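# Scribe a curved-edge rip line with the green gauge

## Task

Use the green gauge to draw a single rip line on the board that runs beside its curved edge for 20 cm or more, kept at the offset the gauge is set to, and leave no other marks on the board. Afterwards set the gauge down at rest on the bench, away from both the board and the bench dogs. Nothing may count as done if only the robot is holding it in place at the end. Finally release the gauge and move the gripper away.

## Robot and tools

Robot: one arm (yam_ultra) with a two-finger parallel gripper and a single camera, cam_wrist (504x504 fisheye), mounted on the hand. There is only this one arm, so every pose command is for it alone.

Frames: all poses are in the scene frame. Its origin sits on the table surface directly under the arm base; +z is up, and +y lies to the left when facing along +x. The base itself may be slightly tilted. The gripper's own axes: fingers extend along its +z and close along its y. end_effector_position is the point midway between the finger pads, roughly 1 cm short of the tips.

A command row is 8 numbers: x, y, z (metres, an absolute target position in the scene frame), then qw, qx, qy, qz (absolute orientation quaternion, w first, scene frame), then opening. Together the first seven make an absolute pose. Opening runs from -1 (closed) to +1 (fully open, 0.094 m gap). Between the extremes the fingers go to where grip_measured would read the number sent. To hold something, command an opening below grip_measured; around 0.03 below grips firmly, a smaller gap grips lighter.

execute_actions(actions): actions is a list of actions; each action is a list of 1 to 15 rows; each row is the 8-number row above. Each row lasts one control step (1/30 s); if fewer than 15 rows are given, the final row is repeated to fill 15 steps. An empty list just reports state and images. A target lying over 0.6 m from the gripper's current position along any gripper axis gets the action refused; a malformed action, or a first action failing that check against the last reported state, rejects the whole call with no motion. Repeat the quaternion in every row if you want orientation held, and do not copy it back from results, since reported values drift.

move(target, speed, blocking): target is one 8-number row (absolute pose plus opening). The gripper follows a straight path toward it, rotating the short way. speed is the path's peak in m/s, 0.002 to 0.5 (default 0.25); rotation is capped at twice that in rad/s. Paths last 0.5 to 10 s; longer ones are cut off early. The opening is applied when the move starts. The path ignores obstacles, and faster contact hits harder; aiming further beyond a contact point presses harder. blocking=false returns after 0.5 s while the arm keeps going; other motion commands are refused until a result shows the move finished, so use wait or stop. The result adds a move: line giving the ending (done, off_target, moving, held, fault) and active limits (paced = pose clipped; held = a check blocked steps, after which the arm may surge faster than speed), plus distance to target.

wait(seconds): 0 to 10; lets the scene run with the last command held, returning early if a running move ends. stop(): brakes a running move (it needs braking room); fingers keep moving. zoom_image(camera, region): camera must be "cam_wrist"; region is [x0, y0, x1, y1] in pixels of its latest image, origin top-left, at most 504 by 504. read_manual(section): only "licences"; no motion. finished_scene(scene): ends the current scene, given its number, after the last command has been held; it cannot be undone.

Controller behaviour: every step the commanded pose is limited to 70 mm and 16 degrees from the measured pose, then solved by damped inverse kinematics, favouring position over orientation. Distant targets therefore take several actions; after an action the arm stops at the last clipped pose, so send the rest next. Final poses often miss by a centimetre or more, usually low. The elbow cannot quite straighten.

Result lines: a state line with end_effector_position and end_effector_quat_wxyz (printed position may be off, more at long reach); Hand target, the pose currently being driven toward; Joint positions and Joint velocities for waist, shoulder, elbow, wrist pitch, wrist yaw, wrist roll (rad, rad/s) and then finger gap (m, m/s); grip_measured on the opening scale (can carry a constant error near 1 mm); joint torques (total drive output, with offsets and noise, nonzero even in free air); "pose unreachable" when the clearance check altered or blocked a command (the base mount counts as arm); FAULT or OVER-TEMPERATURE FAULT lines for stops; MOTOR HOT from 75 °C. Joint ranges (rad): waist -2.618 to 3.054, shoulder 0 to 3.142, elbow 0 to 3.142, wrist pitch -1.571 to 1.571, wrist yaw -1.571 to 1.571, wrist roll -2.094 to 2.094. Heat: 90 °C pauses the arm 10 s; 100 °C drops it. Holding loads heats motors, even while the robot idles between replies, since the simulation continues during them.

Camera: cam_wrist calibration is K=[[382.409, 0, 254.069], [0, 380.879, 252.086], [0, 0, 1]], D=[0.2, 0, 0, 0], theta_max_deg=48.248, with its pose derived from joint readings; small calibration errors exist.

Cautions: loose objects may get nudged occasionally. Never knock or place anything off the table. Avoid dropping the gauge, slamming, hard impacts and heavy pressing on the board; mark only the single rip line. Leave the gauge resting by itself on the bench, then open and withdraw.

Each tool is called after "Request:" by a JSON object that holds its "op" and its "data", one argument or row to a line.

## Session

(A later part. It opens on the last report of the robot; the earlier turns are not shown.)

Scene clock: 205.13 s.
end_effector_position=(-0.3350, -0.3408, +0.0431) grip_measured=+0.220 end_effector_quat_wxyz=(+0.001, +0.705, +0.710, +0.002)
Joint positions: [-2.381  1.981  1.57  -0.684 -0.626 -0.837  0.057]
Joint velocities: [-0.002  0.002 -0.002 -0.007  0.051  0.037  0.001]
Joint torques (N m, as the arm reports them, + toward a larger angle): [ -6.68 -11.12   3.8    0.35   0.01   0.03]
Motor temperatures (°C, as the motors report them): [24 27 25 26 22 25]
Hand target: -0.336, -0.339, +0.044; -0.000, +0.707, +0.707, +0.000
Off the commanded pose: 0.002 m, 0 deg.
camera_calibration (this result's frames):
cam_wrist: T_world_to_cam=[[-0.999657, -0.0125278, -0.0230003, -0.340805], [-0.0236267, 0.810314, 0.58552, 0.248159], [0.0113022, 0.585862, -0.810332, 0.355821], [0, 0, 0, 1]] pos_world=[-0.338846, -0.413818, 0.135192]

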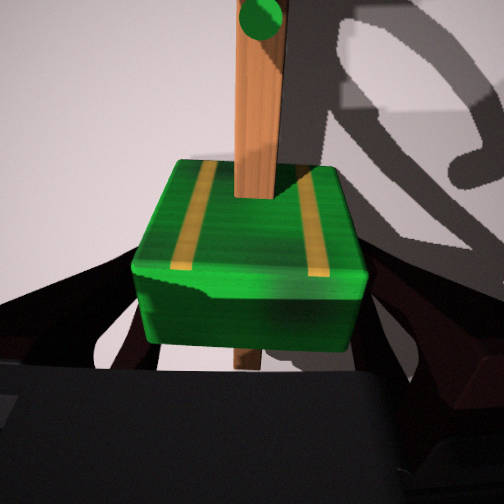

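Request:
{"op": "move", "data": {
  "target": [-0.3,-0.36,0.2,0,0.707,0.707,0,0.18],
  "speed": 0.15
}}

Request:
{"op": "move", "data": {
  "target": [0.05,-0.42,0.2,0,0.574,0.819,0,0.18]
}}

Request:
{"op": "move", "data": {
  "target": [0.3,-0.2,0.2,0,0.26,0.966,0,0.18]
}}

Request:
{"op": "move", "data": {
  "target": [0.30,0.02,0.2,0,0.13,0.991,0,0.18],
  "speed": 0.2
}}

Scene clock: 211.03 s.
end_effector_position=(-0.2927, -0.3524, +0.1866) grip_measured=+0.220 end_effector_quat_wxyz=(-0.003, +0.709, +0.705, +0.016)
Joint positions: [-2.541  1.727  1.716 -1.23  -0.677 -1.03   0.057]
Joint velocities: [-0.007 -0.007 -0.012  0.037 -0.007 -0.037  0.001]
Joint torques (N m, as the arm reports them, + toward a larger angle): [ -7.21 -10.27   7.22   0.11  -0.11  -0.08]
Motor temperatures (°C, as the motors report them): [24 27 25 26 22 25]
Hand target: -0.296, -0.358, +0.199; -0.003, +0.706, +0.708, -0.001
Off the commanded pose: 0.017 m, 2 deg.
move: off_target
camera_calibration (this result's frames):
cam_wrist: T_world_to_cam=[[-0.99931, -0.000350609, -0.037143, -0.288296], [-0.0227912, 0.795385, 0.605676, 0.165736], [0.0293306, 0.606104, -0.794844, 0.48796], [0, 0, 0, 1]] pos_world=[-0.298632, -0.42768, 0.276762]

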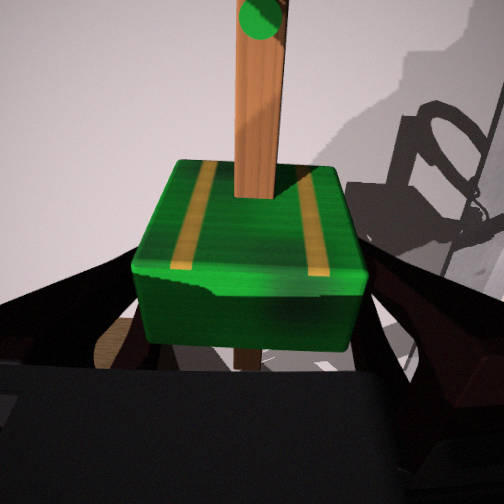

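Scene clock: 213.17 s.
end_effector_position=(+0.0474, -0.4106, +0.1925) grip_measured=+0.220 end_effector_quat_wxyz=(+0.006, +0.583, +0.813, +0.016)
Joint positions: [-1.182  1.116  1.343 -1.054  0.106 -0.166  0.057]
Joint velocities: [ 0.002 -0.002 -0.002  0.051 -0.007 -0.022  0.001]
Joint torques (N m, as the arm reports them, + toward a larger angle): [ 1.44 -9.06  8.92  0.26  0.03  0.06]
Motor temperatures (°C, as the motors report them): [24 27 25 26 22 25]
Hand target: +0.050, -0.418, +0.199; +0.013, +0.583, +0.812, +0.009
Off the commanded pose: 0.012 m, 2 deg.
move: off_target
camera_calibration (this result's frames):
cam_wrist: T_world_to_cam=[[-0.94414, -0.325447, -0.0518042, -0.0815134], [-0.29164, 0.75196, 0.591187, 0.213943], [-0.153445, 0.573271, -0.804869, 0.515003], [0, 0, 0, 1]] pos_world=[0.0644592, -0.482641, 0.283807]

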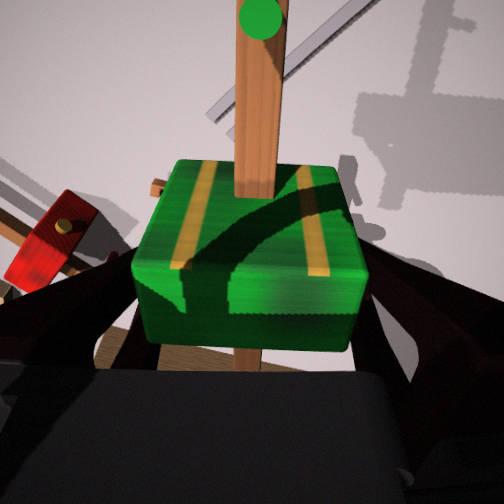

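Scene clock: 215.17 s.
end_effector_position=(+0.2960, -0.1973, +0.1871) grip_measured=+0.220 end_effector_quat_wxyz=(-0.016, +0.264, +0.964, +0.022)
Joint positions: [ 0.084  1.661  1.266 -1.107  0.713  0.426  0.057]
Joint velocities: [-0.007  0.007  0.002 -0.037  0.037  0.037  0.001]
Joint torques (N m, as the arm reports them, + toward a larger angle): [ 6.76 -6.27  6.97  0.19  0.07  0.04]
Motor temperatures (°C, as the motors report them): [24 27 25 26 22 25]
Hand target: +0.302, -0.201, +0.195; -0.003, +0.267, +0.963, +0.019
Off the commanded pose: 0.014 m, 3 deg.
move: off_target
camera_calibration (this result's frames):
cam_wrist: T_world_to_cam=[[-0.505788, -0.860986, -0.0536842, -0.0127249], [-0.693807, 0.369018, 0.618432, 0.167637], [-0.512651, 0.350042, -0.784002, 0.484933], [0, 0, 0, 1]] pos_world=[0.358473, -0.242564, 0.275833]

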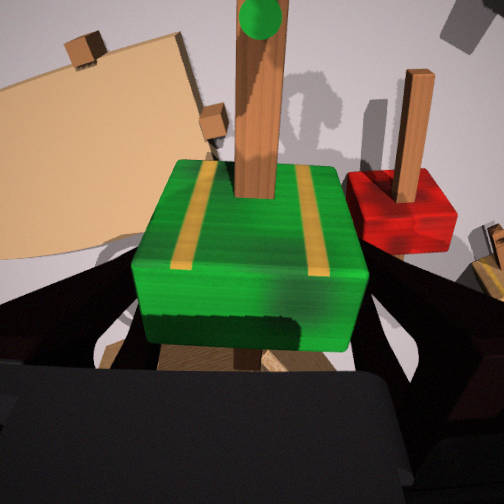

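Scene clock: 216.80 s.
end_effector_position=(+0.2963, +0.0199, +0.1928) grip_measured=+0.220 end_effector_quat_wxyz=(-0.018, +0.124, +0.992, +0.000)
Joint positions: [ 0.608  2.141  1.232 -1.071  0.663  0.84   0.057]
Joint velocities: [ 0.017  0.002 -0.007  0.022 -0.022 -0.051 -0.001]
Joint torques (N m, as the arm reports them, + toward a larger angle): [ 7.78 -6.45  7.25  0.23  0.01  0.06]
Motor temperatures (°C, as the motors report them): [24 27 25 26 22 25]
Hand target: +0.303, +0.023, +0.200; -0.007, +0.129, +0.992, +0.006
Off the commanded pose: 0.008 m, 2 deg.
move: done
camera_calibration (this result's frames):
cam_wrist: T_world_to_cam=[[-0.241367, -0.970327, -0.0143953, 0.0909921], [-0.767554, 0.181809, 0.614659, 0.110503], [-0.593803, 0.159408, -0.788661, 0.442298], [0, 0, 0, 1]] pos_world=[0.369418, -0.00230399, 0.282211]

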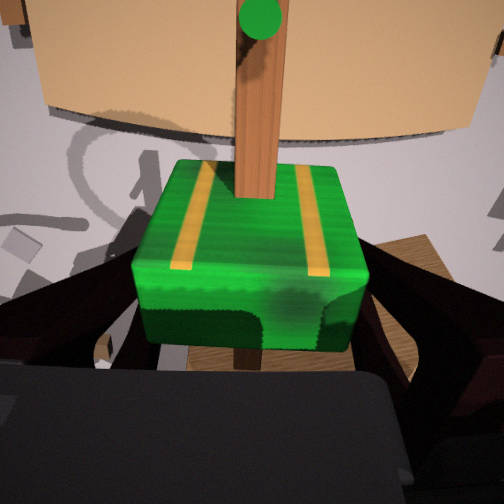

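Request:
{"op": "move", "data": {
  "target": [0.291,0.156,0.09,0,0.267,0.964,0,0.18],
  "speed": 0.1
}}

Scene clock: 231.30 s.
end_effector_position=(+0.2853, +0.1502, +0.0832) grip_measured=+0.220 end_effector_quat_wxyz=(-0.017, +0.263, +0.965, -0.009)
Joint positions: [ 0.673  2.668  1.307 -0.675  0.646  1.203  0.057]
Joint velocities: [-0.027  0.002 -0.002 -0.037 -0.007  0.007 -0.   ]
Joint torques (N m, as the arm reports them, + toward a larger angle): [ 8.91 -8.94  6.19  0.31  0.04  0.07]
Motor temperatures (°C, as the motors report them): [25 26 25 25 22 25]
Hand target: +0.294, +0.159, +0.091; -0.001, +0.266, +0.964, +0.001
Off the commanded pose: 0.011 m, 2 deg.
move: off_target
camera_calibration (this result's frames):
cam_wrist: T_world_to_cam=[[-0.502215, -0.864707, 0.00792134, 0.269926], [-0.684055, 0.402864, 0.608087, 0.0892525], [-0.529008, 0.299972, -0.793831, 0.289396], [0, 0, 0, 1]] pos_world=[0.349707, 0.11064, 0.17332]

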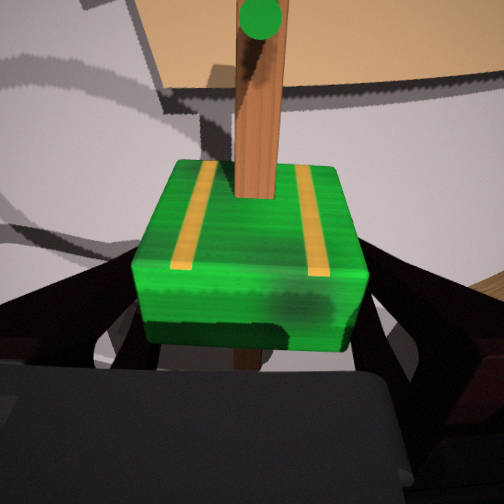

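Request:
{"op": "move", "data": {
  "target": [0.288,0.150,0.066,0.1015,0.2367,0.9657,-0.0249,0.18],
  "speed": 0.03
}}

Scene clock: 245.07 s.
end_effector_position=(+0.2901, +0.1495, +0.0634) grip_measured=+0.220 end_effector_quat_wxyz=(+0.085, +0.248, +0.965, -0.019)
Joint positions: [ 0.698  2.692  1.159 -0.37   0.808  1.106  0.057]
Joint velocities: [ 0.007 -0.017 -0.022  0.037  0.007 -0.037  0.   ]
Joint torques (N m, as the arm reports them, + toward a larger angle): [ 8.52 -8.37  2.88  0.56  0.26 -0.06]
Motor temperatures (°C, as the motors report them): [25 26 25 25 22 25]
Hand target: +0.288, +0.151, +0.066; +0.101, +0.236, +0.966, -0.025
Off the commanded pose: 0.003 m, 2 deg.
move: done
camera_calibration (this result's frames):
cam_wrist: T_world_to_cam=[[-0.473511, -0.880469, -0.023707, 0.267868], [-0.797881, 0.417384, 0.434944, 0.146724], [-0.37306, 0.224866, -0.900145, 0.249127], [0, 0, 0, 1]] pos_world=[0.336846, 0.118589, 0.166784]

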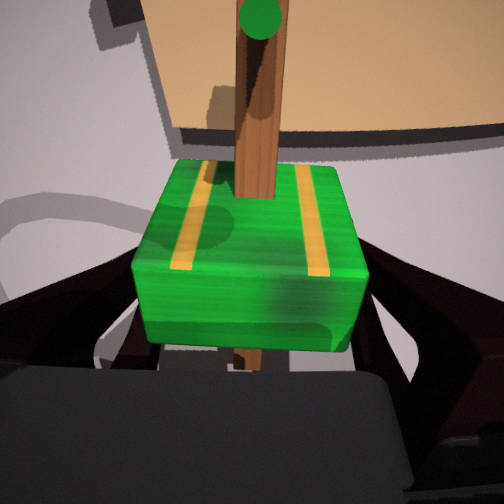

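Request:
{"op": "move", "data": {
  "target": [0.286,0.147,0.056,0.1015,0.2367,0.9657,-0.0249,0.18],
  "speed": 0.015
}}

Request:
{"op": "move", "data": {
  "target": [0.301,0.138,0.056,0.1015,0.2367,0.9657,-0.0249,0.18],
  "speed": 0.01
}}

Scene clock: 249.17 s.
end_effector_position=(+0.2904, +0.1506, +0.0605) grip_measured=+0.220 end_effector_quat_wxyz=(+0.097, +0.244, +0.965, -0.013)
Joint positions: [ 0.698  2.692  1.13  -0.308  0.817  1.074  0.057]
Joint velocities: [-0.012 -0.032  0.012  0.007 -0.022  0.037 -0.001]
Joint torques (N m, as the arm reports them, + toward a larger angle): [ 6.44 -7.63  2.75  0.63  0.27 -0.06]
Motor temperatures (°C, as the motors report them): [25 26 25 25 22 25]
Hand target: +0.286, +0.147, +0.056; +0.101, +0.237, +0.966, -0.025
Off the commanded pose: 0.007 m, 2 deg.
move: done
camera_calibration (this result's frames):
cam_wrist: T_world_to_cam=[[-0.464452, -0.884753, -0.0386998, 0.267855], [-0.812028, 0.408022, 0.417288, 0.154264], [-0.353406, 0.225235, -0.90795, 0.241146], [0, 0, 0, 1]] pos_world=[0.334895, 0.119728, 0.164942]

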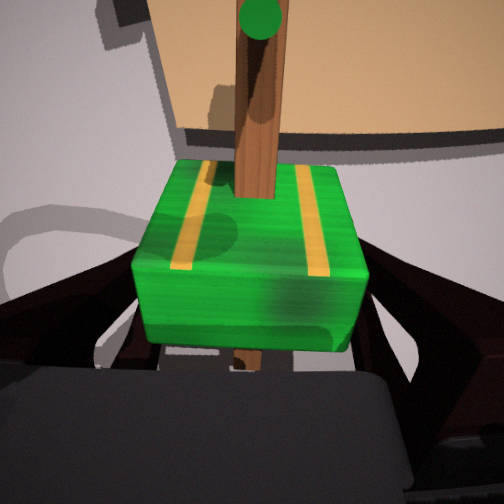

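Scene clock: 251.10 s.
end_effector_position=(+0.2945, +0.1395, +0.0512) grip_measured=+0.220 end_effector_quat_wxyz=(+0.088, +0.234, +0.968, -0.023)
Joint positions: [ 0.649  2.692  1.13  -0.293  0.832  1.011  0.057]
Joint velocities: [-0.002 -0.027 -0.002 -0.051  0.022  0.066  0.001]
Joint torques (N m, as the arm reports them, + toward a larger angle): [ 6.97 -9.62  3.65  0.58  0.27 -0.07]
Motor temperatures (°C, as the motors report them): [25 27 25 25 22 25]
Hand target: +0.301, +0.137, +0.056; +0.102, +0.237, +0.966, -0.025
Off the commanded pose: 0.008 m, 2 deg.
move: done
camera_calibration (this result's frames):
cam_wrist: T_world_to_cam=[[-0.450017, -0.892916, -0.0136083, 0.255215], [-0.809434, 0.401412, 0.428584, 0.165626], [-0.377227, 0.203885, -0.903399, 0.246422], [0, 0, 0, 1]] pos_world=[0.341872, 0.11116, 0.155106]

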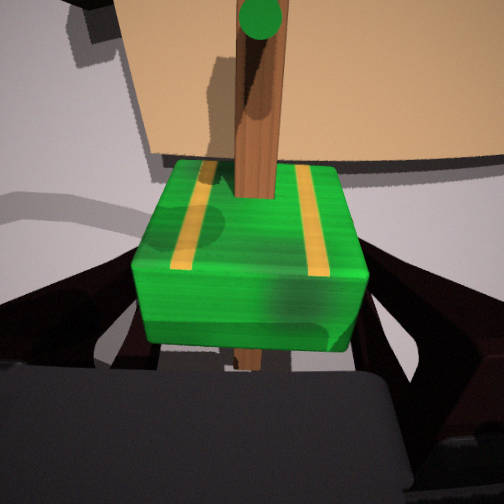

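Request:
{"op": "move", "data": {
  "target": [0.309,0.134,0.060,0.1015,0.2367,0.9657,-0.0249,0.18],
  "speed": 0.01
}}

Scene clock: 255.60 s.
end_effector_position=(+0.2939, +0.1376, +0.0493) grip_measured=+0.220 end_effector_quat_wxyz=(+0.083, +0.227, +0.970, -0.025)
Joint positions: [ 0.64   2.692  1.13  -0.296  0.83   0.992  0.057]
Joint velocities: [ 0.007 -0.012 -0.017 -0.022 -0.007 -0.007 -0.001]
Joint torques (N m, as the arm reports them, + toward a larger angle): [  6.85 -11.08   4.93   0.41   0.3   -0.07]
Motor temperatures (°C, as the motors report them): [25 27 25 25 22 25]
Hand target: +0.309, +0.134, +0.060; +0.102, +0.237, +0.966, -0.025
Off the commanded pose: 0.019 m, 2 deg.
move: off_target
camera_calibration (this result's frames):
cam_wrist: T_world_to_cam=[[-0.437354, -0.899268, -0.00625456, 0.249938], [-0.810353, 0.391076, 0.436334, 0.168056], [-0.389935, 0.195901, -0.899763, 0.24944], [0, 0, 0, 1]] pos_world=[0.342762, 0.110173, 0.152672]

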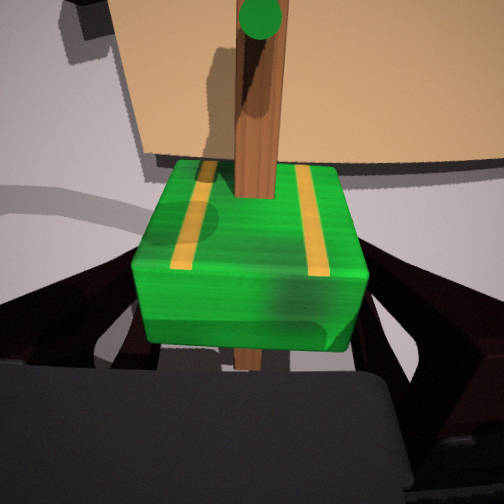

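Request:
{"op": "execute_actions", "data": {
  "actions": [
    [[0.315,0.134,0.066,0.1015,0.2367,0.9657,-0.0249,0.18]],
    [[0.315,0.134,0.066,0.1015,0.2367,0.9657,-0.0249,0.18]]
  ]
}}

Scene clock: 260.87 s.
end_effector_position=(+0.3007, +0.1350, +0.0560) grip_measured=+0.220 end_effector_quat_wxyz=(+0.085, +0.227, +0.970, -0.027)
Joint positions: [ 0.64   2.676  1.151 -0.333  0.834  0.991  0.057]
Joint velocities: [-0.022  0.012 -0.002  0.007 -0.007  0.007 -0.   ]
Joint torques (N m, as the arm reports them, + toward a larger angle): [  7.22 -10.44   5.61   0.38   0.26   0.  ]
Motor temperatures (°C, as the motors report them): [25 27 25 25 22 25]
Hand target: +0.315, +0.133, +0.066; +0.102, +0.237, +0.966, -0.025
Off the commanded pose: 0.017 m, 2 deg.
camera_calibration (this result's frames):
cam_wrist: T_world_to_cam=[[-0.437298, -0.899307, -0.00410403, 0.250572], [-0.811205, 0.39248, 0.433482, 0.171872], [-0.388222, 0.19289, -0.901153, 0.258607], [0, 0, 0, 1]] pos_world=[0.349395, 0.108002, 0.159569]

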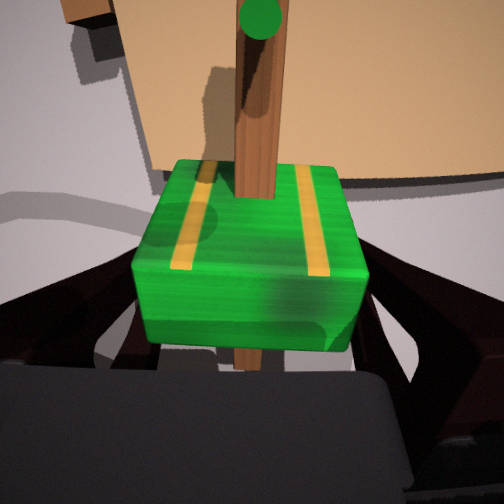

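Request:
{"op": "move", "data": {
  "target": [0.272,0.150,0.062,0.04,0.238,0.970,-0.01,0.18],
  "speed": 0.03
}}

Scene clock: 268.20 s.
end_effector_position=(+0.2759, +0.1484, +0.0591) grip_measured=+0.220 end_effector_quat_wxyz=(+0.035, +0.248, +0.968, -0.006)
Joint positions: [ 0.671  2.676  1.151 -0.42   0.725  1.114  0.057]
Joint velocities: [-0.012  0.017 -0.002 -0.022 -0.022 -0.022  0.001]
Joint torques (N m, as the arm reports them, + toward a larger angle): [ 8.48 -8.49  3.47  0.3   0.06  0.06]
Motor temperatures (°C, as the motors report them): [25 27 25 25 22 25]
Hand target: +0.272, +0.151, +0.062; +0.039, +0.238, +0.970, -0.010
Off the commanded pose: 0.005 m, 1 deg.
move: done
camera_calibration (this result's frames):
cam_wrist: T_world_to_cam=[[-0.473837, -0.880308, -0.0231591, 0.26012], [-0.754804, 0.392455, 0.525596, 0.124108], [-0.453597, 0.266527, -0.850419, 0.253299], [0, 0, 0, 1]] pos_world=[0.331828, 0.112767, 0.156204]

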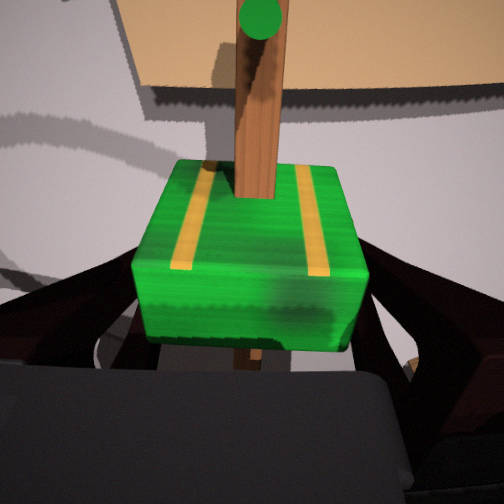

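Request:
{"op": "move", "data": {
  "target": [0.238,0.176,0.066,0,0.238,0.971,0,0.18],
  "speed": 0.04
}}

Scene clock: 271.87 s.
end_effector_position=(+0.2366, +0.1729, +0.0630) grip_measured=+0.220 end_effector_quat_wxyz=(-0.007, +0.242, +0.970, +0.000)
Joint positions: [ 0.762  2.72   1.151 -0.492  0.611  1.239  0.057]
Joint velocities: [ 0.027  0.002  0.007 -0.007 -0.081 -0.007  0.   ]
Joint torques (N m, as the arm reports them, + toward a larger angle): [ 7.79 -8.27  5.14  0.18  0.01  0.05]
Motor temperatures (°C, as the motors report them): [25 27 25 25 22 25]
Hand target: +0.238, +0.178, +0.067; -0.001, +0.238, +0.971, +0.001
Off the commanded pose: 0.005 m, 1 deg.
move: done
camera_calibration (this result's frames):
cam_wrist: T_world_to_cam=[[-0.465317, -0.885, -0.0159685, 0.261525], [-0.71458, 0.364944, 0.596818, 0.0736041], [-0.522356, 0.28912, -0.802218, 0.241602], [0, 0, 0, 1]] pos_world=[0.30049, 0.134736, 0.154065]

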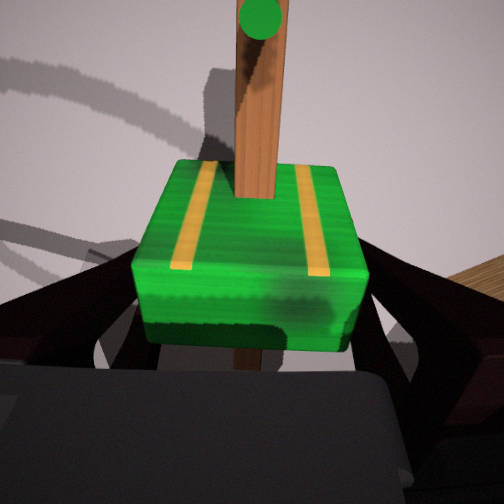

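Request:
{"op": "move", "data": {
  "target": [0.238,0.176,0.03,0,0.238,0.971,0,0.18],
  "speed": 0.02
}}

Scene clock: 275.73 s.
end_effector_position=(+0.2397, +0.1773, +0.0362) grip_measured=+0.220 end_effector_quat_wxyz=(-0.007, +0.239, +0.971, +0.006)
Joint positions: [ 0.707  2.786  1.151 -0.379  0.63   1.165  0.057]
Joint velocities: [-0.007 -0.012 -0.002  0.022  0.022  0.037  0.   ]
Joint torques (N m, as the arm reports them, + toward a larger angle): [ 5.75 -7.25  2.97  0.61  0.18 -0.04]
Motor temperatures (°C, as the motors report them): [25 27 25 25 22 25]
Hand target: +0.239, +0.176, +0.030; +0.000, +0.238, +0.971, -0.000
Off the commanded pose: 0.007 m, 1 deg.
move: done
camera_calibration (this result's frames):
cam_wrist: T_world_to_cam=[[-0.458671, -0.888192, -0.0271174, 0.265753], [-0.719424, 0.353258, 0.598028, 0.0933309], [-0.521585, 0.293807, -0.801016, 0.21941], [0, 0, 0, 1]] pos_world=[0.303478, 0.138606, 0.127143]

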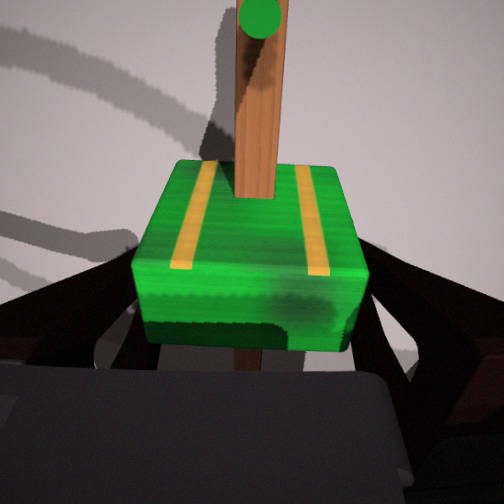

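Request:
{"op": "move", "data": {
  "target": [0.242,0.176,0.058,0.1015,0.2367,0.9657,-0.0249,0.18],
  "speed": 0.04
}}

Request:
{"op": "move", "data": {
  "target": [0.286,0.146,0.051,0.1015,0.2367,0.9657,-0.0249,0.18],
  "speed": 0.03
}}

Scene clock: 282.37 s.
end_effector_position=(+0.2414, +0.1783, +0.0551) grip_measured=+0.220 end_effector_quat_wxyz=(+0.083, +0.241, +0.967, -0.020)
Joint positions: [ 0.833  2.786  1.12  -0.366  0.753  1.269  0.057]
Joint velocities: [ 0.007 -0.002 -0.017 -0.007  0.022 -0.007  0.   ]
Joint torques (N m, as the arm reports them, + toward a larger angle): [ 7.37 -9.25  2.65  0.5   0.28  0.06]
Motor temperatures (°C, as the motors report them): [25 27 25 25 22 25]
Hand target: +0.241, +0.177, +0.058; +0.099, +0.235, +0.966, -0.025
Off the commanded pose: 0.004 m, 2 deg.
move: done
camera_calibration (this result's frames):
cam_wrist: T_world_to_cam=[[-0.46064, -0.887372, -0.0195389, 0.267872], [-0.80153, 0.406422, 0.438602, 0.101997], [-0.381262, 0.217699, -0.898469, 0.220225], [0, 0, 0, 1]] pos_world=[0.28911, 0.148306, 0.158363]

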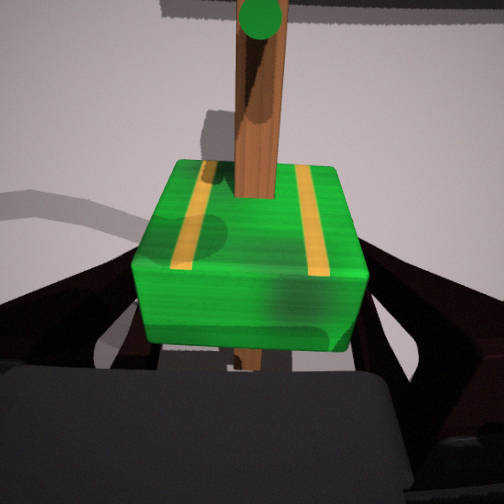

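Scene clock: 284.53 s.
end_effector_position=(+0.2839, +0.1493, +0.0449) grip_measured=+0.220 end_effector_quat_wxyz=(+0.091, +0.238, +0.967, -0.022)
Joint positions: [ 0.675  2.73   1.12  -0.264  0.828  1.049  0.057]
Joint velocities: [-0.002 -0.012  0.002  0.022 -0.051  0.022 -0.   ]
Joint torques (N m, as the arm reports them, + toward a larger angle): [  6.81 -10.79   1.9    0.6    0.27  -0.05]
Motor temperatures (°C, as the motors report them): [25 27 25 25 22 25]
Hand target: +0.287, +0.144, +0.050; +0.104, +0.237, +0.966, -0.026
Off the commanded pose: 0.007 m, 1 deg.
move: done
camera_calibration (this result's frames):
cam_wrist: T_world_to_cam=[[-0.455287, -0.890173, -0.0174685, 0.26033], [-0.80986, 0.405899, 0.423523, 0.155449], [-0.369919, 0.206972, -0.905717, 0.23229], [0, 0, 0, 1]] pos_world=[0.330345, 0.120565, 0.1491]

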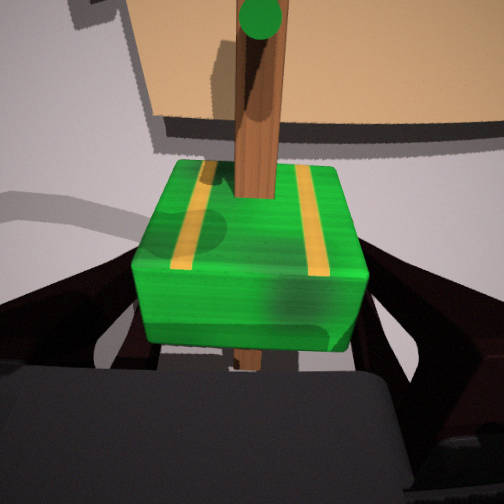

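Good height. Move in.

Request:
{"op": "move", "data": {
  "target": [0.308,0.134,0.050,0.1015,0.2367,0.9657,-0.0249,0.18],
  "speed": 0.025
}}

Scene clock: 287.83 s.
end_effector_position=(+0.2926, +0.1348, +0.0404) grip_measured=+0.220 end_effector_quat_wxyz=(+0.082, +0.226, +0.970, -0.029)
Joint positions: [ 0.618  2.706  1.12  -0.259  0.839  0.965  0.057]
Joint velocities: [-0.032 -0.017 -0.012 -0.051  0.007 -0.022  0.   ]
Joint torques (N m, as the arm reports them, + toward a larger angle): [  6.94 -10.64   4.46   0.6    0.29  -0.07]
Motor temperatures (°C, as the motors report them): [25 27 25 25 22 25]
Hand target: +0.308, +0.133, +0.050; +0.102, +0.237, +0.966, -0.025
Off the commanded pose: 0.018 m, 3 deg.
move: off_target
camera_calibration (this result's frames):
cam_wrist: T_world_to_cam=[[-0.4359, -0.899994, 0.00148727, 0.24618], [-0.80883, 0.392469, 0.437906, 0.171273], [-0.394697, 0.18968, -0.899019, 0.243694], [0, 0, 0, 1]] pos_world=[0.342026, 0.108117, 0.143718]

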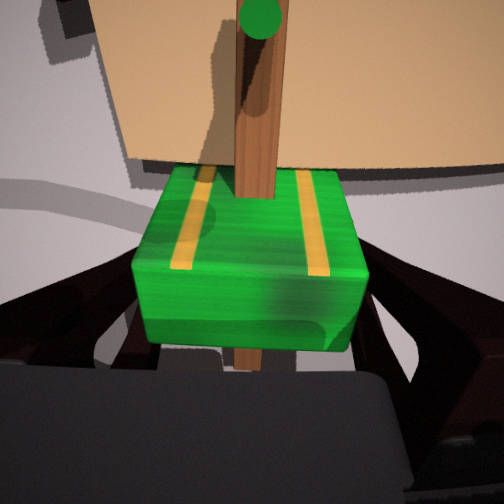

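Request:
{"op": "move", "data": {
  "target": [0.314,0.128,0.052,0.03,0.230,0.973,-0.007,0.18],
  "speed": 0.03
}}

Scene clock: 293.27 s.
end_effector_position=(+0.2942, +0.1284, +0.0407) grip_measured=+0.220 end_effector_quat_wxyz=(+0.009, +0.219, +0.976, -0.014)
Joint positions: [ 0.554  2.682  1.202 -0.428  0.738  0.947  0.057]
Joint velocities: [ 0.002 -0.007 -0.012 -0.037  0.007  0.051 -0.   ]
Joint torques (N m, as the arm reports them, + toward a larger angle): [  7.53 -11.06   5.65   0.28   0.2   -0.08]
Motor temperatures (°C, as the motors report them): [25 28 25 24 22 25]
Hand target: +0.314, +0.126, +0.053; +0.031, +0.231, +0.973, -0.007
Off the commanded pose: 0.023 m, 3 deg.
move: off_target
camera_calibration (this result's frames):
cam_wrist: T_world_to_cam=[[-0.421312, -0.906907, 0.0040277, 0.237626], [-0.746344, 0.349237, 0.566572, 0.156787], [-0.515235, 0.235698, -0.824002, 0.272313], [0, 0, 0, 1]] pos_world=[0.357437, 0.0965648, 0.134598]

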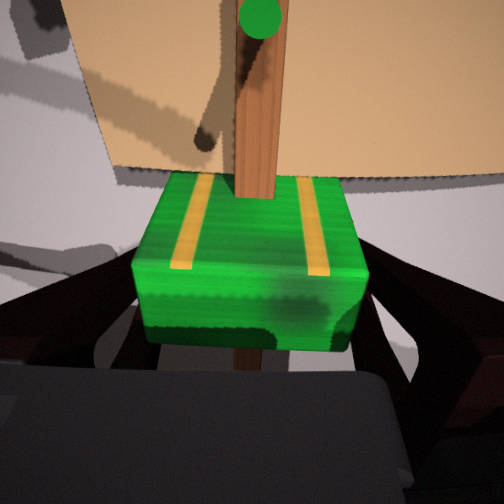

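Request:
{"op": "execute_actions", "data": {
  "actions": [
    [[0.313,0.125,0.051,0.02,0.225,0.974,0,0.18],[0.3125,0.1245,0.050,0.02,0.225,0.974,0,0.18],[0.312,0.124,0.049,0.015,0.224,0.974,0,0.18],[0.3115,0.1235,0.048,0.01,0.223,0.975,0,0.18],[0.311,0.123,0.047,0.01,0.222,0.975,0,0.18],[0.3105,0.122,0.046,0.005,0.222,0.975,0,0.18],[0.310,0.1215,0.045,0,0.221,0.975,0,0.18],[0.309,0.121,0.044,0,0.221,0.975,0,0.18],[0.3085,0.120,0.043,0,0.221,0.975,0,0.18]],
    [[0.3081,0.1193,0.043,0,0.220,0.975,0,0.18],[0.3076,0.1184,0.043,0,0.219,0.976,0,0.18],[0.3072,0.1176,0.043,0,0.218,0.976,0,0.18],[0.3067,0.1167,0.043,0,0.218,0.976,0,0.18],[0.3063,0.1159,0.043,0,0.217,0.976,0,0.18],[0.3058,0.115,0.043,0,0.216,0.976,0,0.18],[0.3054,0.1142,0.043,0,0.215,0.977,0,0.18],[0.3049,0.1133,0.043,0,0.214,0.977,0,0.18],[0.3045,0.1125,0.043,0,0.213,0.977,0,0.18],[0.304,0.1116,0.043,0,0.212,0.977,0,0.18],[0.3036,0.1108,0.043,0,0.211,0.977,0,0.18],[0.3031,0.1099,0.043,0,0.211,0.977,0,0.18],[0.3027,0.1091,0.043,0,0.21,0.978,0,0.18],[0.3022,0.1082,0.043,0,0.209,0.978,0,0.18],[0.3018,0.1074,0.043,0,0.208,0.978,0,0.18]],
    [[0.3013,0.1063,0.043,0,0.207,0.978,0,0.18],[0.3008,0.1053,0.043,0,0.206,0.979,0,0.18],[0.3002,0.1042,0.043,0,0.205,0.979,0,0.18],[0.2997,0.1031,0.043,0,0.203,0.979,0,0.18],[0.2992,0.1021,0.043,0,0.202,0.979,0,0.18],[0.2987,0.101,0.043,0,0.201,0.98,0,0.18],[0.2982,0.0999,0.043,0,0.2,0.98,0,0.18],[0.2976,0.0989,0.043,0,0.199,0.98,0,0.18],[0.2971,0.0978,0.043,0,0.198,0.98,0,0.18],[0.2966,0.0967,0.043,0,0.197,0.98,0,0.18],[0.2961,0.0957,0.043,0,0.196,0.981,0,0.18],[0.2956,0.0946,0.043,0,0.194,0.981,0,0.18],[0.295,0.0935,0.043,0,0.193,0.981,0,0.18],[0.2945,0.0925,0.043,0,0.192,0.981,0,0.18],[0.294,0.0914,0.043,0,0.191,0.982,0,0.18]],
    [[0.2935,0.0903,0.043,0,0.19,0.982,0,0.18],[0.293,0.0892,0.043,0,0.189,0.982,0,0.18],[0.2925,0.0881,0.043,0,0.188,0.982,0,0.18],[0.2921,0.0871,0.043,0,0.186,0.983,0,0.18],[0.2916,0.086,0.043,0,0.185,0.983,0,0.18],[0.2911,0.0849,0.043,0,0.184,0.983,0,0.18],[0.2906,0.0838,0.043,0,0.183,0.983,0,0.18],[0.2901,0.0827,0.043,0,0.182,0.983,0,0.18],[0.2896,0.0816,0.043,0,0.181,0.983,0,0.18],[0.2891,0.0805,0.043,0,0.18,0.984,0,0.18],[0.2886,0.0794,0.043,0,0.179,0.984,0,0.18],[0.2882,0.0784,0.043,0,0.177,0.984,0,0.18],[0.2877,0.0773,0.043,0,0.176,0.984,0,0.18],[0.2872,0.0762,0.043,0,0.175,0.985,0,0.18],[0.2867,0.0751,0.043,0,0.174,0.985,0,0.18]]
  ]
}}

Scene clock: 320.27 s.
end_effector_position=(+0.2771, +0.0909, +0.0406) grip_measured=+0.221 end_effector_quat_wxyz=(-0.026, +0.170, +0.985, +0.019)
Joint positions: [ 0.446  2.519  1.035 -0.359  0.677  0.729  0.057]
Joint velocities: [-0.066 -0.115 -0.144  0.051  0.037 -0.125 -0.   ]
Joint torques (N m, as the arm reports them, + toward a larger angle): [ 6.12 -9.71  2.    0.43  0.5  -0.04]
Motor temperatures (°C, as the motors report them): [25 28 25 24 22 25]
Hand target: +0.286, +0.075, +0.043; -0.002, +0.175, +0.985, -0.002
Off the commanded pose: 0.019 m, 4 deg.
camera_calibration (this result's frames):
cam_wrist: T_world_to_cam=[[-0.332122, -0.942059, -0.0471143, 0.176961], [-0.741306, 0.229809, 0.630597, 0.164112], [-0.583233, 0.244361, -0.774679, 0.288328], [0, 0, 0, 1]] pos_world=[0.348592, 0.0585376, 0.12821]

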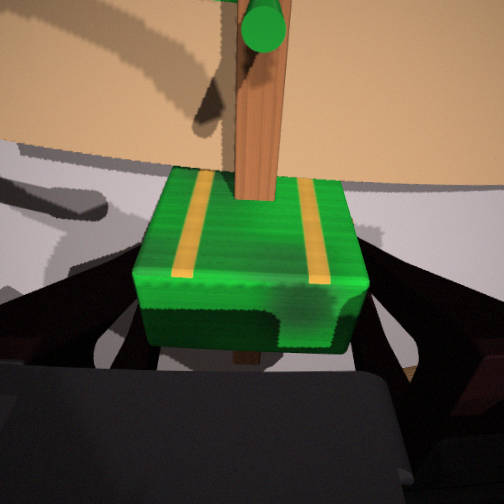

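Request:
{"op": "execute_actions", "data": {
  "actions": [
    [[0.2867,0.0751,0.045,0.015,0.185,0.983,0,0.16]]
  ]
}}

Scene clock: 323.40 s.
end_effector_position=(+0.2738, +0.0834, +0.0398) grip_measured=+0.221 end_effector_quat_wxyz=(-0.015, +0.171, +0.985, +0.011)
Joint positions: [ 0.442  2.498  0.991 -0.318  0.703  0.715  0.057]
Joint velocities: [-0.007 -0.002 -0.012  0.037 -0.037  0.022 -0.001]
Joint torques (N m, as the arm reports them, + toward a larger angle): [ 6.99 -9.69  2.07  0.61  0.4  -0.03]
Motor temperatures (°C, as the motors report them): [25 28 25 24 22 25]
Hand target: +0.286, +0.075, +0.045; +0.014, +0.185, +0.983, -0.001
Off the commanded pose: 0.016 m, 4 deg.
camera_calibration (this result's frames):
cam_wrist: T_world_to_cam=[[-0.33259, -0.942412, -0.0352769, 0.168443], [-0.753329, 0.242985, 0.611109, 0.166827], [-0.567344, 0.229824, -0.79076, 0.285115], [0, 0, 0, 1]] pos_world=[0.343457, 0.0526798, 0.12945]

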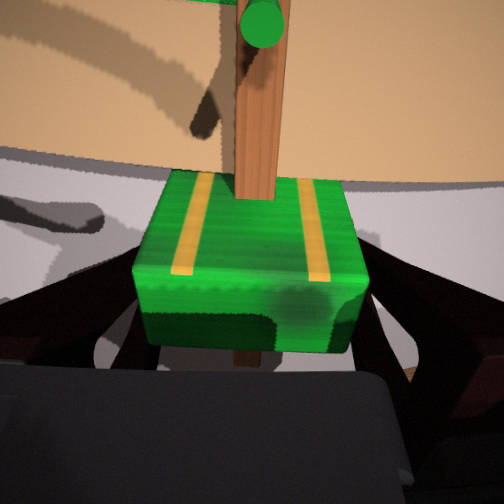

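Request:
{"op": "execute_actions", "data": {
  "actions": [
    [[0.2863,0.074,0.046,0.015,0.188,0.982,0,0.16],[0.2858,0.0729,0.046,0.015,0.187,0.982,0,0.16],[0.2854,0.0718,0.046,0.015,0.186,0.982,0,0.16],[0.2849,0.0707,0.046,0.015,0.186,0.982,0,0.16],[0.2845,0.0696,0.046,0.015,0.185,0.983,0,0.16],[0.284,0.0685,0.046,0.015,0.184,0.983,0,0.16],[0.2836,0.0674,0.046,0.015,0.183,0.983,0,0.16],[0.2831,0.0662,0.046,0.015,0.182,0.983,0,0.16],[0.2827,0.0651,0.046,0.015,0.181,0.983,0,0.16],[0.2822,0.064,0.046,0.015,0.18,0.983,0,0.16],[0.2818,0.0629,0.046,0.015,0.18,0.983,0,0.16],[0.2813,0.0618,0.046,0.015,0.179,0.984,0,0.16],[0.2809,0.0607,0.046,0.015,0.178,0.984,0,0.16],[0.2804,0.0596,0.046,0.015,0.177,0.984,0,0.16],[0.28,0.0585,0.046,0.015,0.176,0.984,0,0.16]],
    [[0.2796,0.0574,0.046,0.015,0.175,0.984,0,0.16],[0.2792,0.0563,0.046,0.015,0.174,0.985,0,0.16],[0.2788,0.0551,0.046,0.015,0.173,0.985,0,0.16],[0.2784,0.054,0.046,0.015,0.171,0.985,0,0.16],[0.278,0.0529,0.046,0.015,0.17,0.985,0,0.16],[0.2776,0.0518,0.046,0.015,0.169,0.985,0,0.16],[0.2772,0.0507,0.046,0.015,0.168,0.986,0,0.16],[0.2767,0.0495,0.046,0.015,0.167,0.986,0,0.16],[0.2763,0.0484,0.046,0.015,0.166,0.986,0,0.16],[0.2759,0.0473,0.046,0.015,0.165,0.986,0,0.16],[0.2755,0.0462,0.046,0.015,0.164,0.986,0,0.16],[0.2751,0.0451,0.046,0.015,0.162,0.987,0,0.16],[0.2747,0.0439,0.046,0.015,0.161,0.987,0,0.16],[0.2743,0.0428,0.046,0.015,0.16,0.987,0,0.16],[0.2739,0.0417,0.046,0.015,0.159,0.987,0,0.16]],
    [[0.2735,0.0406,0.046,0.015,0.158,0.987,0,0.16],[0.2732,0.0394,0.046,0.015,0.157,0.987,0,0.16],[0.2728,0.0383,0.046,0.015,0.156,0.988,0,0.16],[0.2724,0.0372,0.046,0.015,0.154,0.988,0,0.16],[0.2721,0.036,0.046,0.015,0.153,0.988,0,0.16],[0.2717,0.0349,0.046,0.015,0.152,0.988,0,0.16],[0.2713,0.0338,0.046,0.015,0.151,0.988,0,0.16],[0.271,0.0326,0.046,0.015,0.15,0.989,0,0.16],[0.2706,0.0315,0.046,0.015,0.149,0.989,0,0.16],[0.2702,0.0304,0.046,0.015,0.148,0.989,0,0.16],[0.2699,0.0292,0.046,0.015,0.147,0.989,0,0.16],[0.2695,0.0281,0.046,0.015,0.145,0.989,0,0.16],[0.2691,0.027,0.046,0.015,0.144,0.989,0,0.16],[0.2688,0.0258,0.046,0.015,0.143,0.99,0,0.16],[0.2684,0.0247,0.046,0.015,0.142,0.99,0,0.16]],
    [[0.2681,0.0236,0.046,0.015,0.141,0.99,0,0.16],[0.2677,0.0224,0.046,0.015,0.14,0.99,0,0.16],[0.2674,0.0213,0.046,0.015,0.139,0.99,0,0.16],[0.2671,0.0201,0.046,0.015,0.137,0.99,0,0.16],[0.2667,0.019,0.046,0.015,0.136,0.991,0,0.16],[0.2664,0.0178,0.046,0.015,0.135,0.991,0,0.16],[0.2661,0.0167,0.046,0.015,0.134,0.991,0,0.16],[0.2657,0.0155,0.046,0.015,0.133,0.991,0,0.16],[0.2654,0.0144,0.046,0.015,0.132,0.991,0,0.16],[0.2651,0.0132,0.046,0.015,0.131,0.991,0,0.16],[0.2647,0.0121,0.046,0.015,0.13,0.991,0,0.16],[0.2644,0.0109,0.046,0.015,0.128,0.992,0,0.16],[0.2641,0.0098,0.046,0.015,0.127,0.992,0,0.16],[0.2637,0.0086,0.046,0.015,0.126,0.992,0,0.16],[0.2634,0.0075,0.046,0.015,0.125,0.992,0,0.16]],
    [[0.2634,0.0075,0.046,0.015,0.122,0.992,0,0.16]]
  ]
}}

Scene clock: 338.67 s.
end_effector_position=(+0.2496, +0.0150, +0.0415) grip_measured=+0.221 end_effector_quat_wxyz=(-0.014, +0.106, +0.994, +0.010)
Joint positions: [ 0.286  2.242  0.754 -0.205  0.736  0.381  0.057]
Joint velocities: [ 0.002 -0.022 -0.017 -0.066  0.051 -0.095  0.001]
Joint torques (N m, as the arm reports them, + toward a larger angle): [ 6.24 -8.57  1.72  0.73  0.29 -0.09]
Motor temperatures (°C, as the motors report them): [25 28 25 24 22 25]
Hand target: +0.263, +0.007, +0.046; +0.014, +0.122, +0.992, -0.001
Off the commanded pose: 0.016 m, 4 deg.
camera_calibration (this result's frames):
cam_wrist: T_world_to_cam=[[-0.205965, -0.977912, -0.0355975, 0.0649457], [-0.780526, 0.142233, 0.608728, 0.172572], [-0.590219, 0.153161, -0.79258, 0.295345], [0, 0, 0, 1]] pos_world=[0.322391, -0.00626963, 0.131347]

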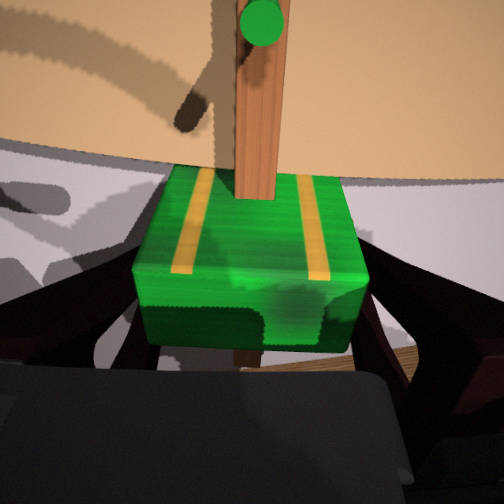

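Request:
{"op": "execute_actions", "data": {
  "actions": [
    [[0.2634,0.0075,0.045,0.015,0.15,0.989,0,0.16]]
  ]
}}

Request:
{"op": "zoom_image", "data": {
  "camera": "cam_wrist",
  "region": [100,0,350,200]
}}

Scene clock: 341.97 s.
end_effector_position=(+0.2502, +0.0151, +0.0415) grip_measured=+0.221 end_effector_quat_wxyz=(-0.013, +0.125, +0.992, +0.010)
Joint positions: [ 0.286  2.242  0.754 -0.201  0.736  0.417  0.057]
Joint velocities: [-0.012 -0.007 -0.007 -0.022 -0.007 -0.037  0.001]
Joint torques (N m, as the arm reports them, + toward a larger angle): [ 6.02 -8.35  1.74  0.77  0.29  0.04]
Motor temperatures (°C, as the motors report them): [25 28 24 24 22 25]
Hand target: +0.263, +0.007, +0.045; +0.014, +0.150, +0.989, -0.000
Off the commanded pose: 0.016 m, 4 deg.
camera_calibration (this result's frames):
cam_wrist: T_world_to_cam=[[-0.243114, -0.969349, -0.0354766, 0.0743624], [-0.77551, 0.17227, 0.607377, 0.171445], [-0.582648, 0.175174, -0.793621, 0.293536], [0, 0, 0, 1]] pos_world=[0.322064, -0.00887174, 0.131462]

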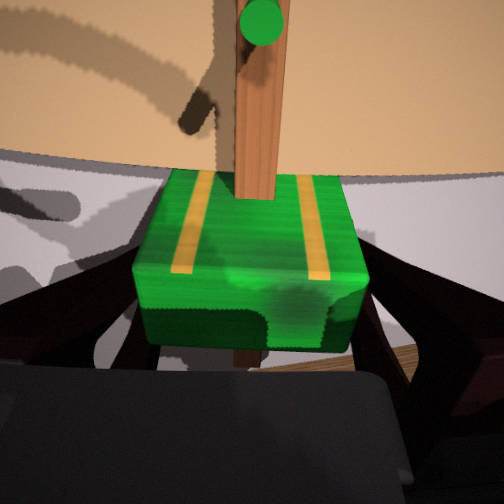

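Region (100, 0, 350, 200) of cam_wrist's 504x504 image, scaled by 2.016, with more detail than that image has; it fills the top 403 rows of this view, and the rest is white.

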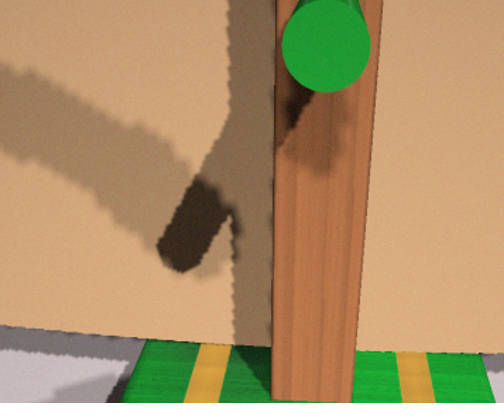

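Request:
{"op": "execute_actions", "data": {
  "actions": [
    [[0.2634,0.0075,0.041,0.015,0.14,0.99,0,0.16]]
  ]
}}

Scene clock: 344.83 s.
end_effector_position=(+0.2501, +0.0131, +0.0394) grip_measured=+0.221 end_effector_quat_wxyz=(-0.015, +0.121, +0.992, +0.010)
Joint positions: [ 0.274  2.242  0.754 -0.197  0.736  0.399  0.057]
Joint velocities: [-0.017 -0.007  0.012 -0.037 -0.007 -0.022  0.   ]
Joint torques (N m, as the arm reports them, + toward a larger angle): [ 6.12 -7.42  1.5   0.94  0.29 -0.08]
Motor temperatures (°C, as the motors report them): [25 28 24 24 22 25]
Hand target: +0.263, +0.007, +0.042; +0.014, +0.140, +0.990, -0.001
Off the commanded pose: 0.015 m, 4 deg.
camera_calibration (this result's frames):
cam_wrist: T_world_to_cam=[[-0.236479, -0.970999, -0.0351847, 0.0706544], [-0.773959, 0.166351, 0.610995, 0.172447], [-0.587423, 0.171719, -0.790852, 0.293257], [0, 0, 0, 1]] pos_world=[0.322441, -0.0104392, 0.129044]

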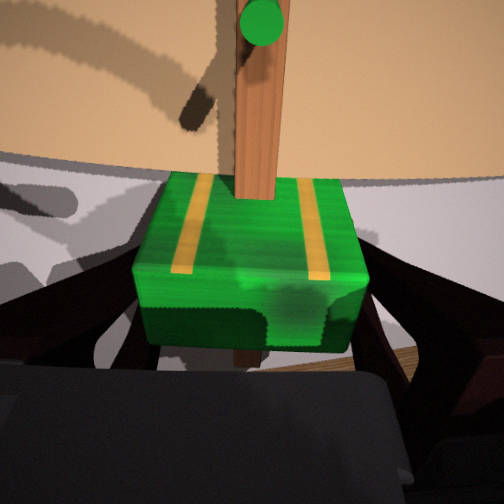

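Request:
{"op": "execute_actions", "data": {
  "actions": [
    [[0.2631,0.0063,0.041,0.015,0.139,0.99,0,0.16],[0.2628,0.0052,0.041,0.015,0.138,0.99,0,0.16],[0.2625,0.004,0.041,0.015,0.136,0.991,0,0.16],[0.2623,0.0029,0.041,0.015,0.135,0.991,0,0.16],[0.262,0.0017,0.041,0.015,0.134,0.991,0,0.16],[0.2617,0.0006,0.041,0.015,0.133,0.991,0,0.16],[0.2614,-0.0006,0.041,0.015,0.132,0.991,0,0.16],[0.2611,-0.0017,0.041,0.015,0.13,0.991,0,0.16],[0.2608,-0.0029,0.041,0.015,0.129,0.992,0,0.16],[0.2605,-0.004,0.041,0.015,0.128,0.992,0,0.16],[0.2602,-0.0052,0.041,0.015,0.127,0.992,0,0.16],[0.26,-0.0063,0.041,0.015,0.126,0.992,0,0.16],[0.2597,-0.0075,0.041,0.015,0.124,0.992,0,0.16],[0.2594,-0.0086,0.041,0.015,0.123,0.992,0,0.16],[0.2591,-0.0098,0.041,0.015,0.122,0.992,0,0.16]],
    [[0.2589,-0.011,0.041,0.015,0.121,0.993,0,0.16],[0.2586,-0.0121,0.041,0.015,0.12,0.993,0,0.16],[0.2584,-0.0133,0.041,0.015,0.119,0.993,0,0.16],[0.2581,-0.0145,0.041,0.015,0.117,0.993,0,0.16],[0.2579,-0.0156,0.041,0.015,0.116,0.993,0,0.16],[0.2576,-0.0168,0.041,0.015,0.115,0.993,0,0.16],[0.2574,-0.018,0.041,0.015,0.114,0.993,0,0.16],[0.2571,-0.0191,0.041,0.015,0.113,0.993,0,0.16],[0.2569,-0.0203,0.041,0.015,0.112,0.994,0,0.16],[0.2566,-0.0215,0.041,0.015,0.111,0.994,0,0.16],[0.2564,-0.0226,0.041,0.015,0.11,0.994,0,0.16],[0.2561,-0.0238,0.041,0.015,0.108,0.994,0,0.16],[0.2559,-0.025,0.041,0.015,0.107,0.994,0,0.16],[0.2556,-0.0261,0.041,0.015,0.106,0.994,0,0.16],[0.2554,-0.0273,0.041,0.015,0.105,0.994,0,0.16]],
    [[0.2552,-0.0285,0.041,0.015,0.104,0.994,0,0.16],[0.255,-0.0296,0.041,0.015,0.103,0.995,0,0.16],[0.2548,-0.0308,0.041,0.015,0.101,0.995,0,0.16],[0.2546,-0.032,0.041,0.015,0.1,0.995,0,0.16],[0.2544,-0.0332,0.041,0.015,0.099,0.995,0,0.16],[0.2542,-0.0343,0.041,0.015,0.098,0.995,0,0.16],[0.254,-0.0355,0.041,0.015,0.097,0.995,0,0.16],[0.2537,-0.0367,0.041,0.015,0.095,0.995,0,0.16],[0.2535,-0.0379,0.041,0.015,0.094,0.995,0,0.16],[0.2533,-0.039,0.041,0.015,0.093,0.996,0,0.16],[0.2531,-0.0402,0.041,0.015,0.092,0.996,0,0.16],[0.2529,-0.0414,0.041,0.015,0.091,0.996,0,0.16],[0.2527,-0.0426,0.041,0.015,0.089,0.996,0,0.16],[0.2525,-0.0437,0.041,0.015,0.088,0.996,0,0.16],[0.2523,-0.0449,0.041,0.015,0.087,0.996,0,0.16]],
    [[0.2523,-0.0449,0.041,0.015,0.087,0.996,0,0.16]]
  ]
}}

Scene clock: 357.93 s.
end_effector_position=(+0.2377, -0.0359, +0.0380) grip_measured=+0.221 end_effector_quat_wxyz=(-0.014, +0.066, +0.998, +0.013)
Joint positions: [ 0.127  2.054  0.641 -0.135  0.738  0.086  0.057]
Joint velocities: [ 0.002  0.012  0.007 -0.125  0.007  0.022 -0.   ]
Joint torques (N m, as the arm reports them, + toward a larger angle): [ 5.35 -7.84  1.65  0.85  0.25 -0.13]
Motor temperatures (°C, as the motors report them): [25 27 24 24 22 25]
Hand target: +0.252, -0.046, +0.042; +0.014, +0.087, +0.996, -0.000
Off the commanded pose: 0.017 m, 4 deg.
camera_calibration (this result's frames):
cam_wrist: T_world_to_cam=[[-0.127254, -0.990902, -0.0438147, -0.00628376], [-0.790514, 0.0746407, 0.607879, 0.172648], [-0.599078, 0.111991, -0.79282, 0.293969], [0, 0, 0, 1]] pos_world=[0.311791, -0.052035, 0.127841]

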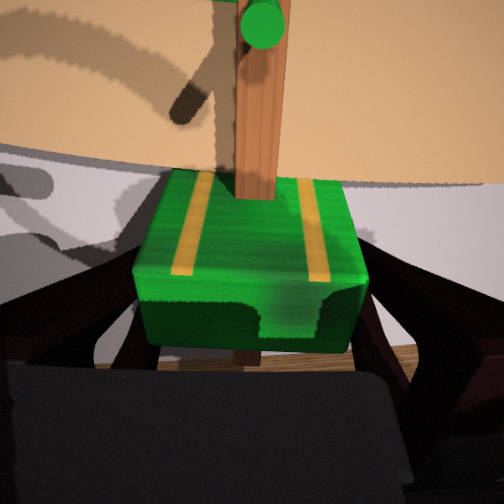

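Request:
{"op": "execute_actions", "data": {
  "actions": [
    [[0.2521,-0.0461,0.041,0.015,0.095,0.995,0,0.16],[0.252,-0.0473,0.041,0.015,0.098,0.995,0,0.16],[0.2518,-0.0484,0.041,0.015,0.098,0.995,0,0.16],[0.2516,-0.0496,0.041,0.015,0.097,0.995,0,0.16],[0.2515,-0.0508,0.041,0.015,0.096,0.995,0,0.16],[0.2513,-0.052,0.041,0.015,0.095,0.995,0,0.16],[0.2511,-0.0532,0.041,0.015,0.094,0.995,0,0.16],[0.251,-0.0543,0.041,0.015,0.093,0.996,0,0.16],[0.2508,-0.0555,0.041,0.015,0.092,0.996,0,0.16],[0.2506,-0.0567,0.041,0.015,0.091,0.996,0,0.16],[0.2505,-0.0579,0.041,0.015,0.09,0.996,0,0.16],[0.2503,-0.0591,0.041,0.015,0.089,0.996,0,0.16],[0.2501,-0.0602,0.041,0.015,0.088,0.996,0,0.16],[0.25,-0.0614,0.041,0.015,0.086,0.996,0,0.16],[0.2498,-0.0626,0.041,0.015,0.085,0.996,0,0.16]],
    [[0.2497,-0.0638,0.041,0.015,0.084,0.996,0,0.16],[0.2495,-0.065,0.041,0.015,0.083,0.996,0,0.16],[0.2494,-0.0662,0.041,0.015,0.082,0.997,0,0.16],[0.2493,-0.0673,0.041,0.015,0.08,0.997,0,0.16],[0.2492,-0.0685,0.041,0.015,0.079,0.997,0,0.16],[0.249,-0.0697,0.041,0.015,0.078,0.997,0,0.16],[0.2489,-0.0709,0.041,0.015,0.077,0.997,0,0.16],[0.2488,-0.0721,0.041,0.015,0.076,0.997,0,0.16],[0.2487,-0.0733,0.041,0.015,0.075,0.997,0,0.16],[0.2485,-0.0745,0.041,0.015,0.074,0.997,0,0.16],[0.2484,-0.0757,0.041,0.015,0.073,0.997,0,0.16],[0.2483,-0.0768,0.041,0.015,0.071,0.997,0,0.16],[0.2482,-0.078,0.041,0.015,0.07,0.997,0,0.16],[0.248,-0.0792,0.041,0.015,0.069,0.997,0,0.16],[0.2479,-0.0804,0.041,0.015,0.068,0.998,0,0.16]],
    [[0.2478,-0.0816,0.041,0.015,0.067,0.998,0,0.16],[0.2477,-0.0828,0.041,0.015,0.066,0.998,0,0.16],[0.2477,-0.084,0.041,0.015,0.064,0.998,0,0.16],[0.2476,-0.0851,0.041,0.015,0.063,0.998,0,0.16],[0.2475,-0.0863,0.041,0.015,0.062,0.998,0,0.16],[0.2474,-0.0875,0.041,0.015,0.061,0.998,0,0.16],[0.2473,-0.0887,0.041,0.015,0.06,0.998,0,0.16],[0.2473,-0.0899,0.041,0.015,0.058,0.998,0,0.16],[0.2472,-0.0911,0.041,0.015,0.057,0.998,0,0.16],[0.2471,-0.0923,0.041,0.015,0.056,0.998,0,0.16],[0.247,-0.0935,0.041,0.015,0.055,0.998,0,0.16],[0.2469,-0.0946,0.041,0.015,0.054,0.998,0,0.16],[0.2469,-0.0958,0.041,0.015,0.052,0.999,0,0.16],[0.2468,-0.097,0.041,0.015,0.051,0.999,0,0.16],[0.2467,-0.0982,0.041,0.015,0.05,0.999,0,0.16]],
    [[0.2467,-0.0994,0.041,0.015,0.049,0.999,0,0.16],[0.2466,-0.1006,0.041,0.015,0.048,0.999,0,0.16],[0.2466,-0.1018,0.041,0.015,0.047,0.999,0,0.16],[0.2465,-0.103,0.041,0.015,0.046,0.999,0,0.16],[0.2465,-0.1042,0.041,0.015,0.045,0.999,0,0.16],[0.2465,-0.1054,0.041,0.015,0.044,0.999,0,0.16],[0.2464,-0.1066,0.041,0.015,0.043,0.999,0,0.16],[0.2464,-0.1078,0.041,0.015,0.042,0.999,0,0.16],[0.2463,-0.109,0.041,0.015,0.041,0.999,0,0.16],[0.2463,-0.110,0.041,0.015,0.04,0.999,0,0.16]],
    [[0.2463,-0.110,0.041,0.015,0.04,0.999,0,0.16]]
  ]
}}

Scene clock: 373.67 s.
end_effector_position=(+0.2284, -0.0988, +0.0380) grip_measured=+0.221 end_effector_quat_wxyz=(-0.016, +0.015, +1.000, +0.015)
Joint positions: [-0.065  1.833  0.603 -0.153  0.717 -0.267  0.057]
Joint velocities: [ 0.002 -0.022 -0.007  0.037  0.037  0.007  0.001]
Joint torques (N m, as the arm reports them, + toward a larger angle): [ 4.68 -7.59  2.67  0.87  0.09 -0.14]
Motor temperatures (°C, as the motors report them): [25 27 24 24 22 25]
Hand target: +0.245, -0.111, +0.042; +0.014, +0.040, +0.999, -0.000
Off the commanded pose: 0.021 m, 5 deg.
camera_calibration (this result's frames):
cam_wrist: T_world_to_cam=[[-0.0262765, -0.998483, -0.0483957, -0.0934183], [-0.792403, -0.0087099, 0.609935, 0.162088], [-0.609431, 0.0543759, -0.790972, 0.292089], [0, 0, 0, 1]] pos_world=[0.303993, -0.107747, 0.12765]

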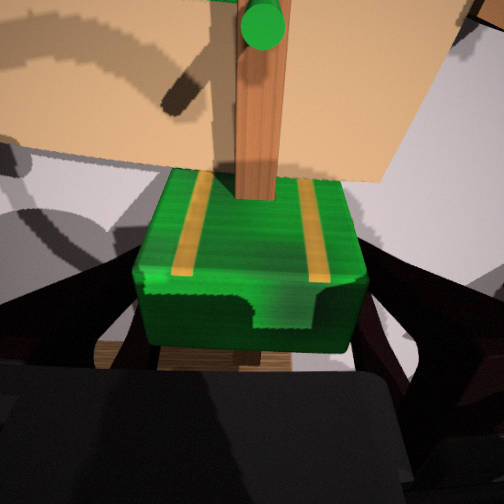

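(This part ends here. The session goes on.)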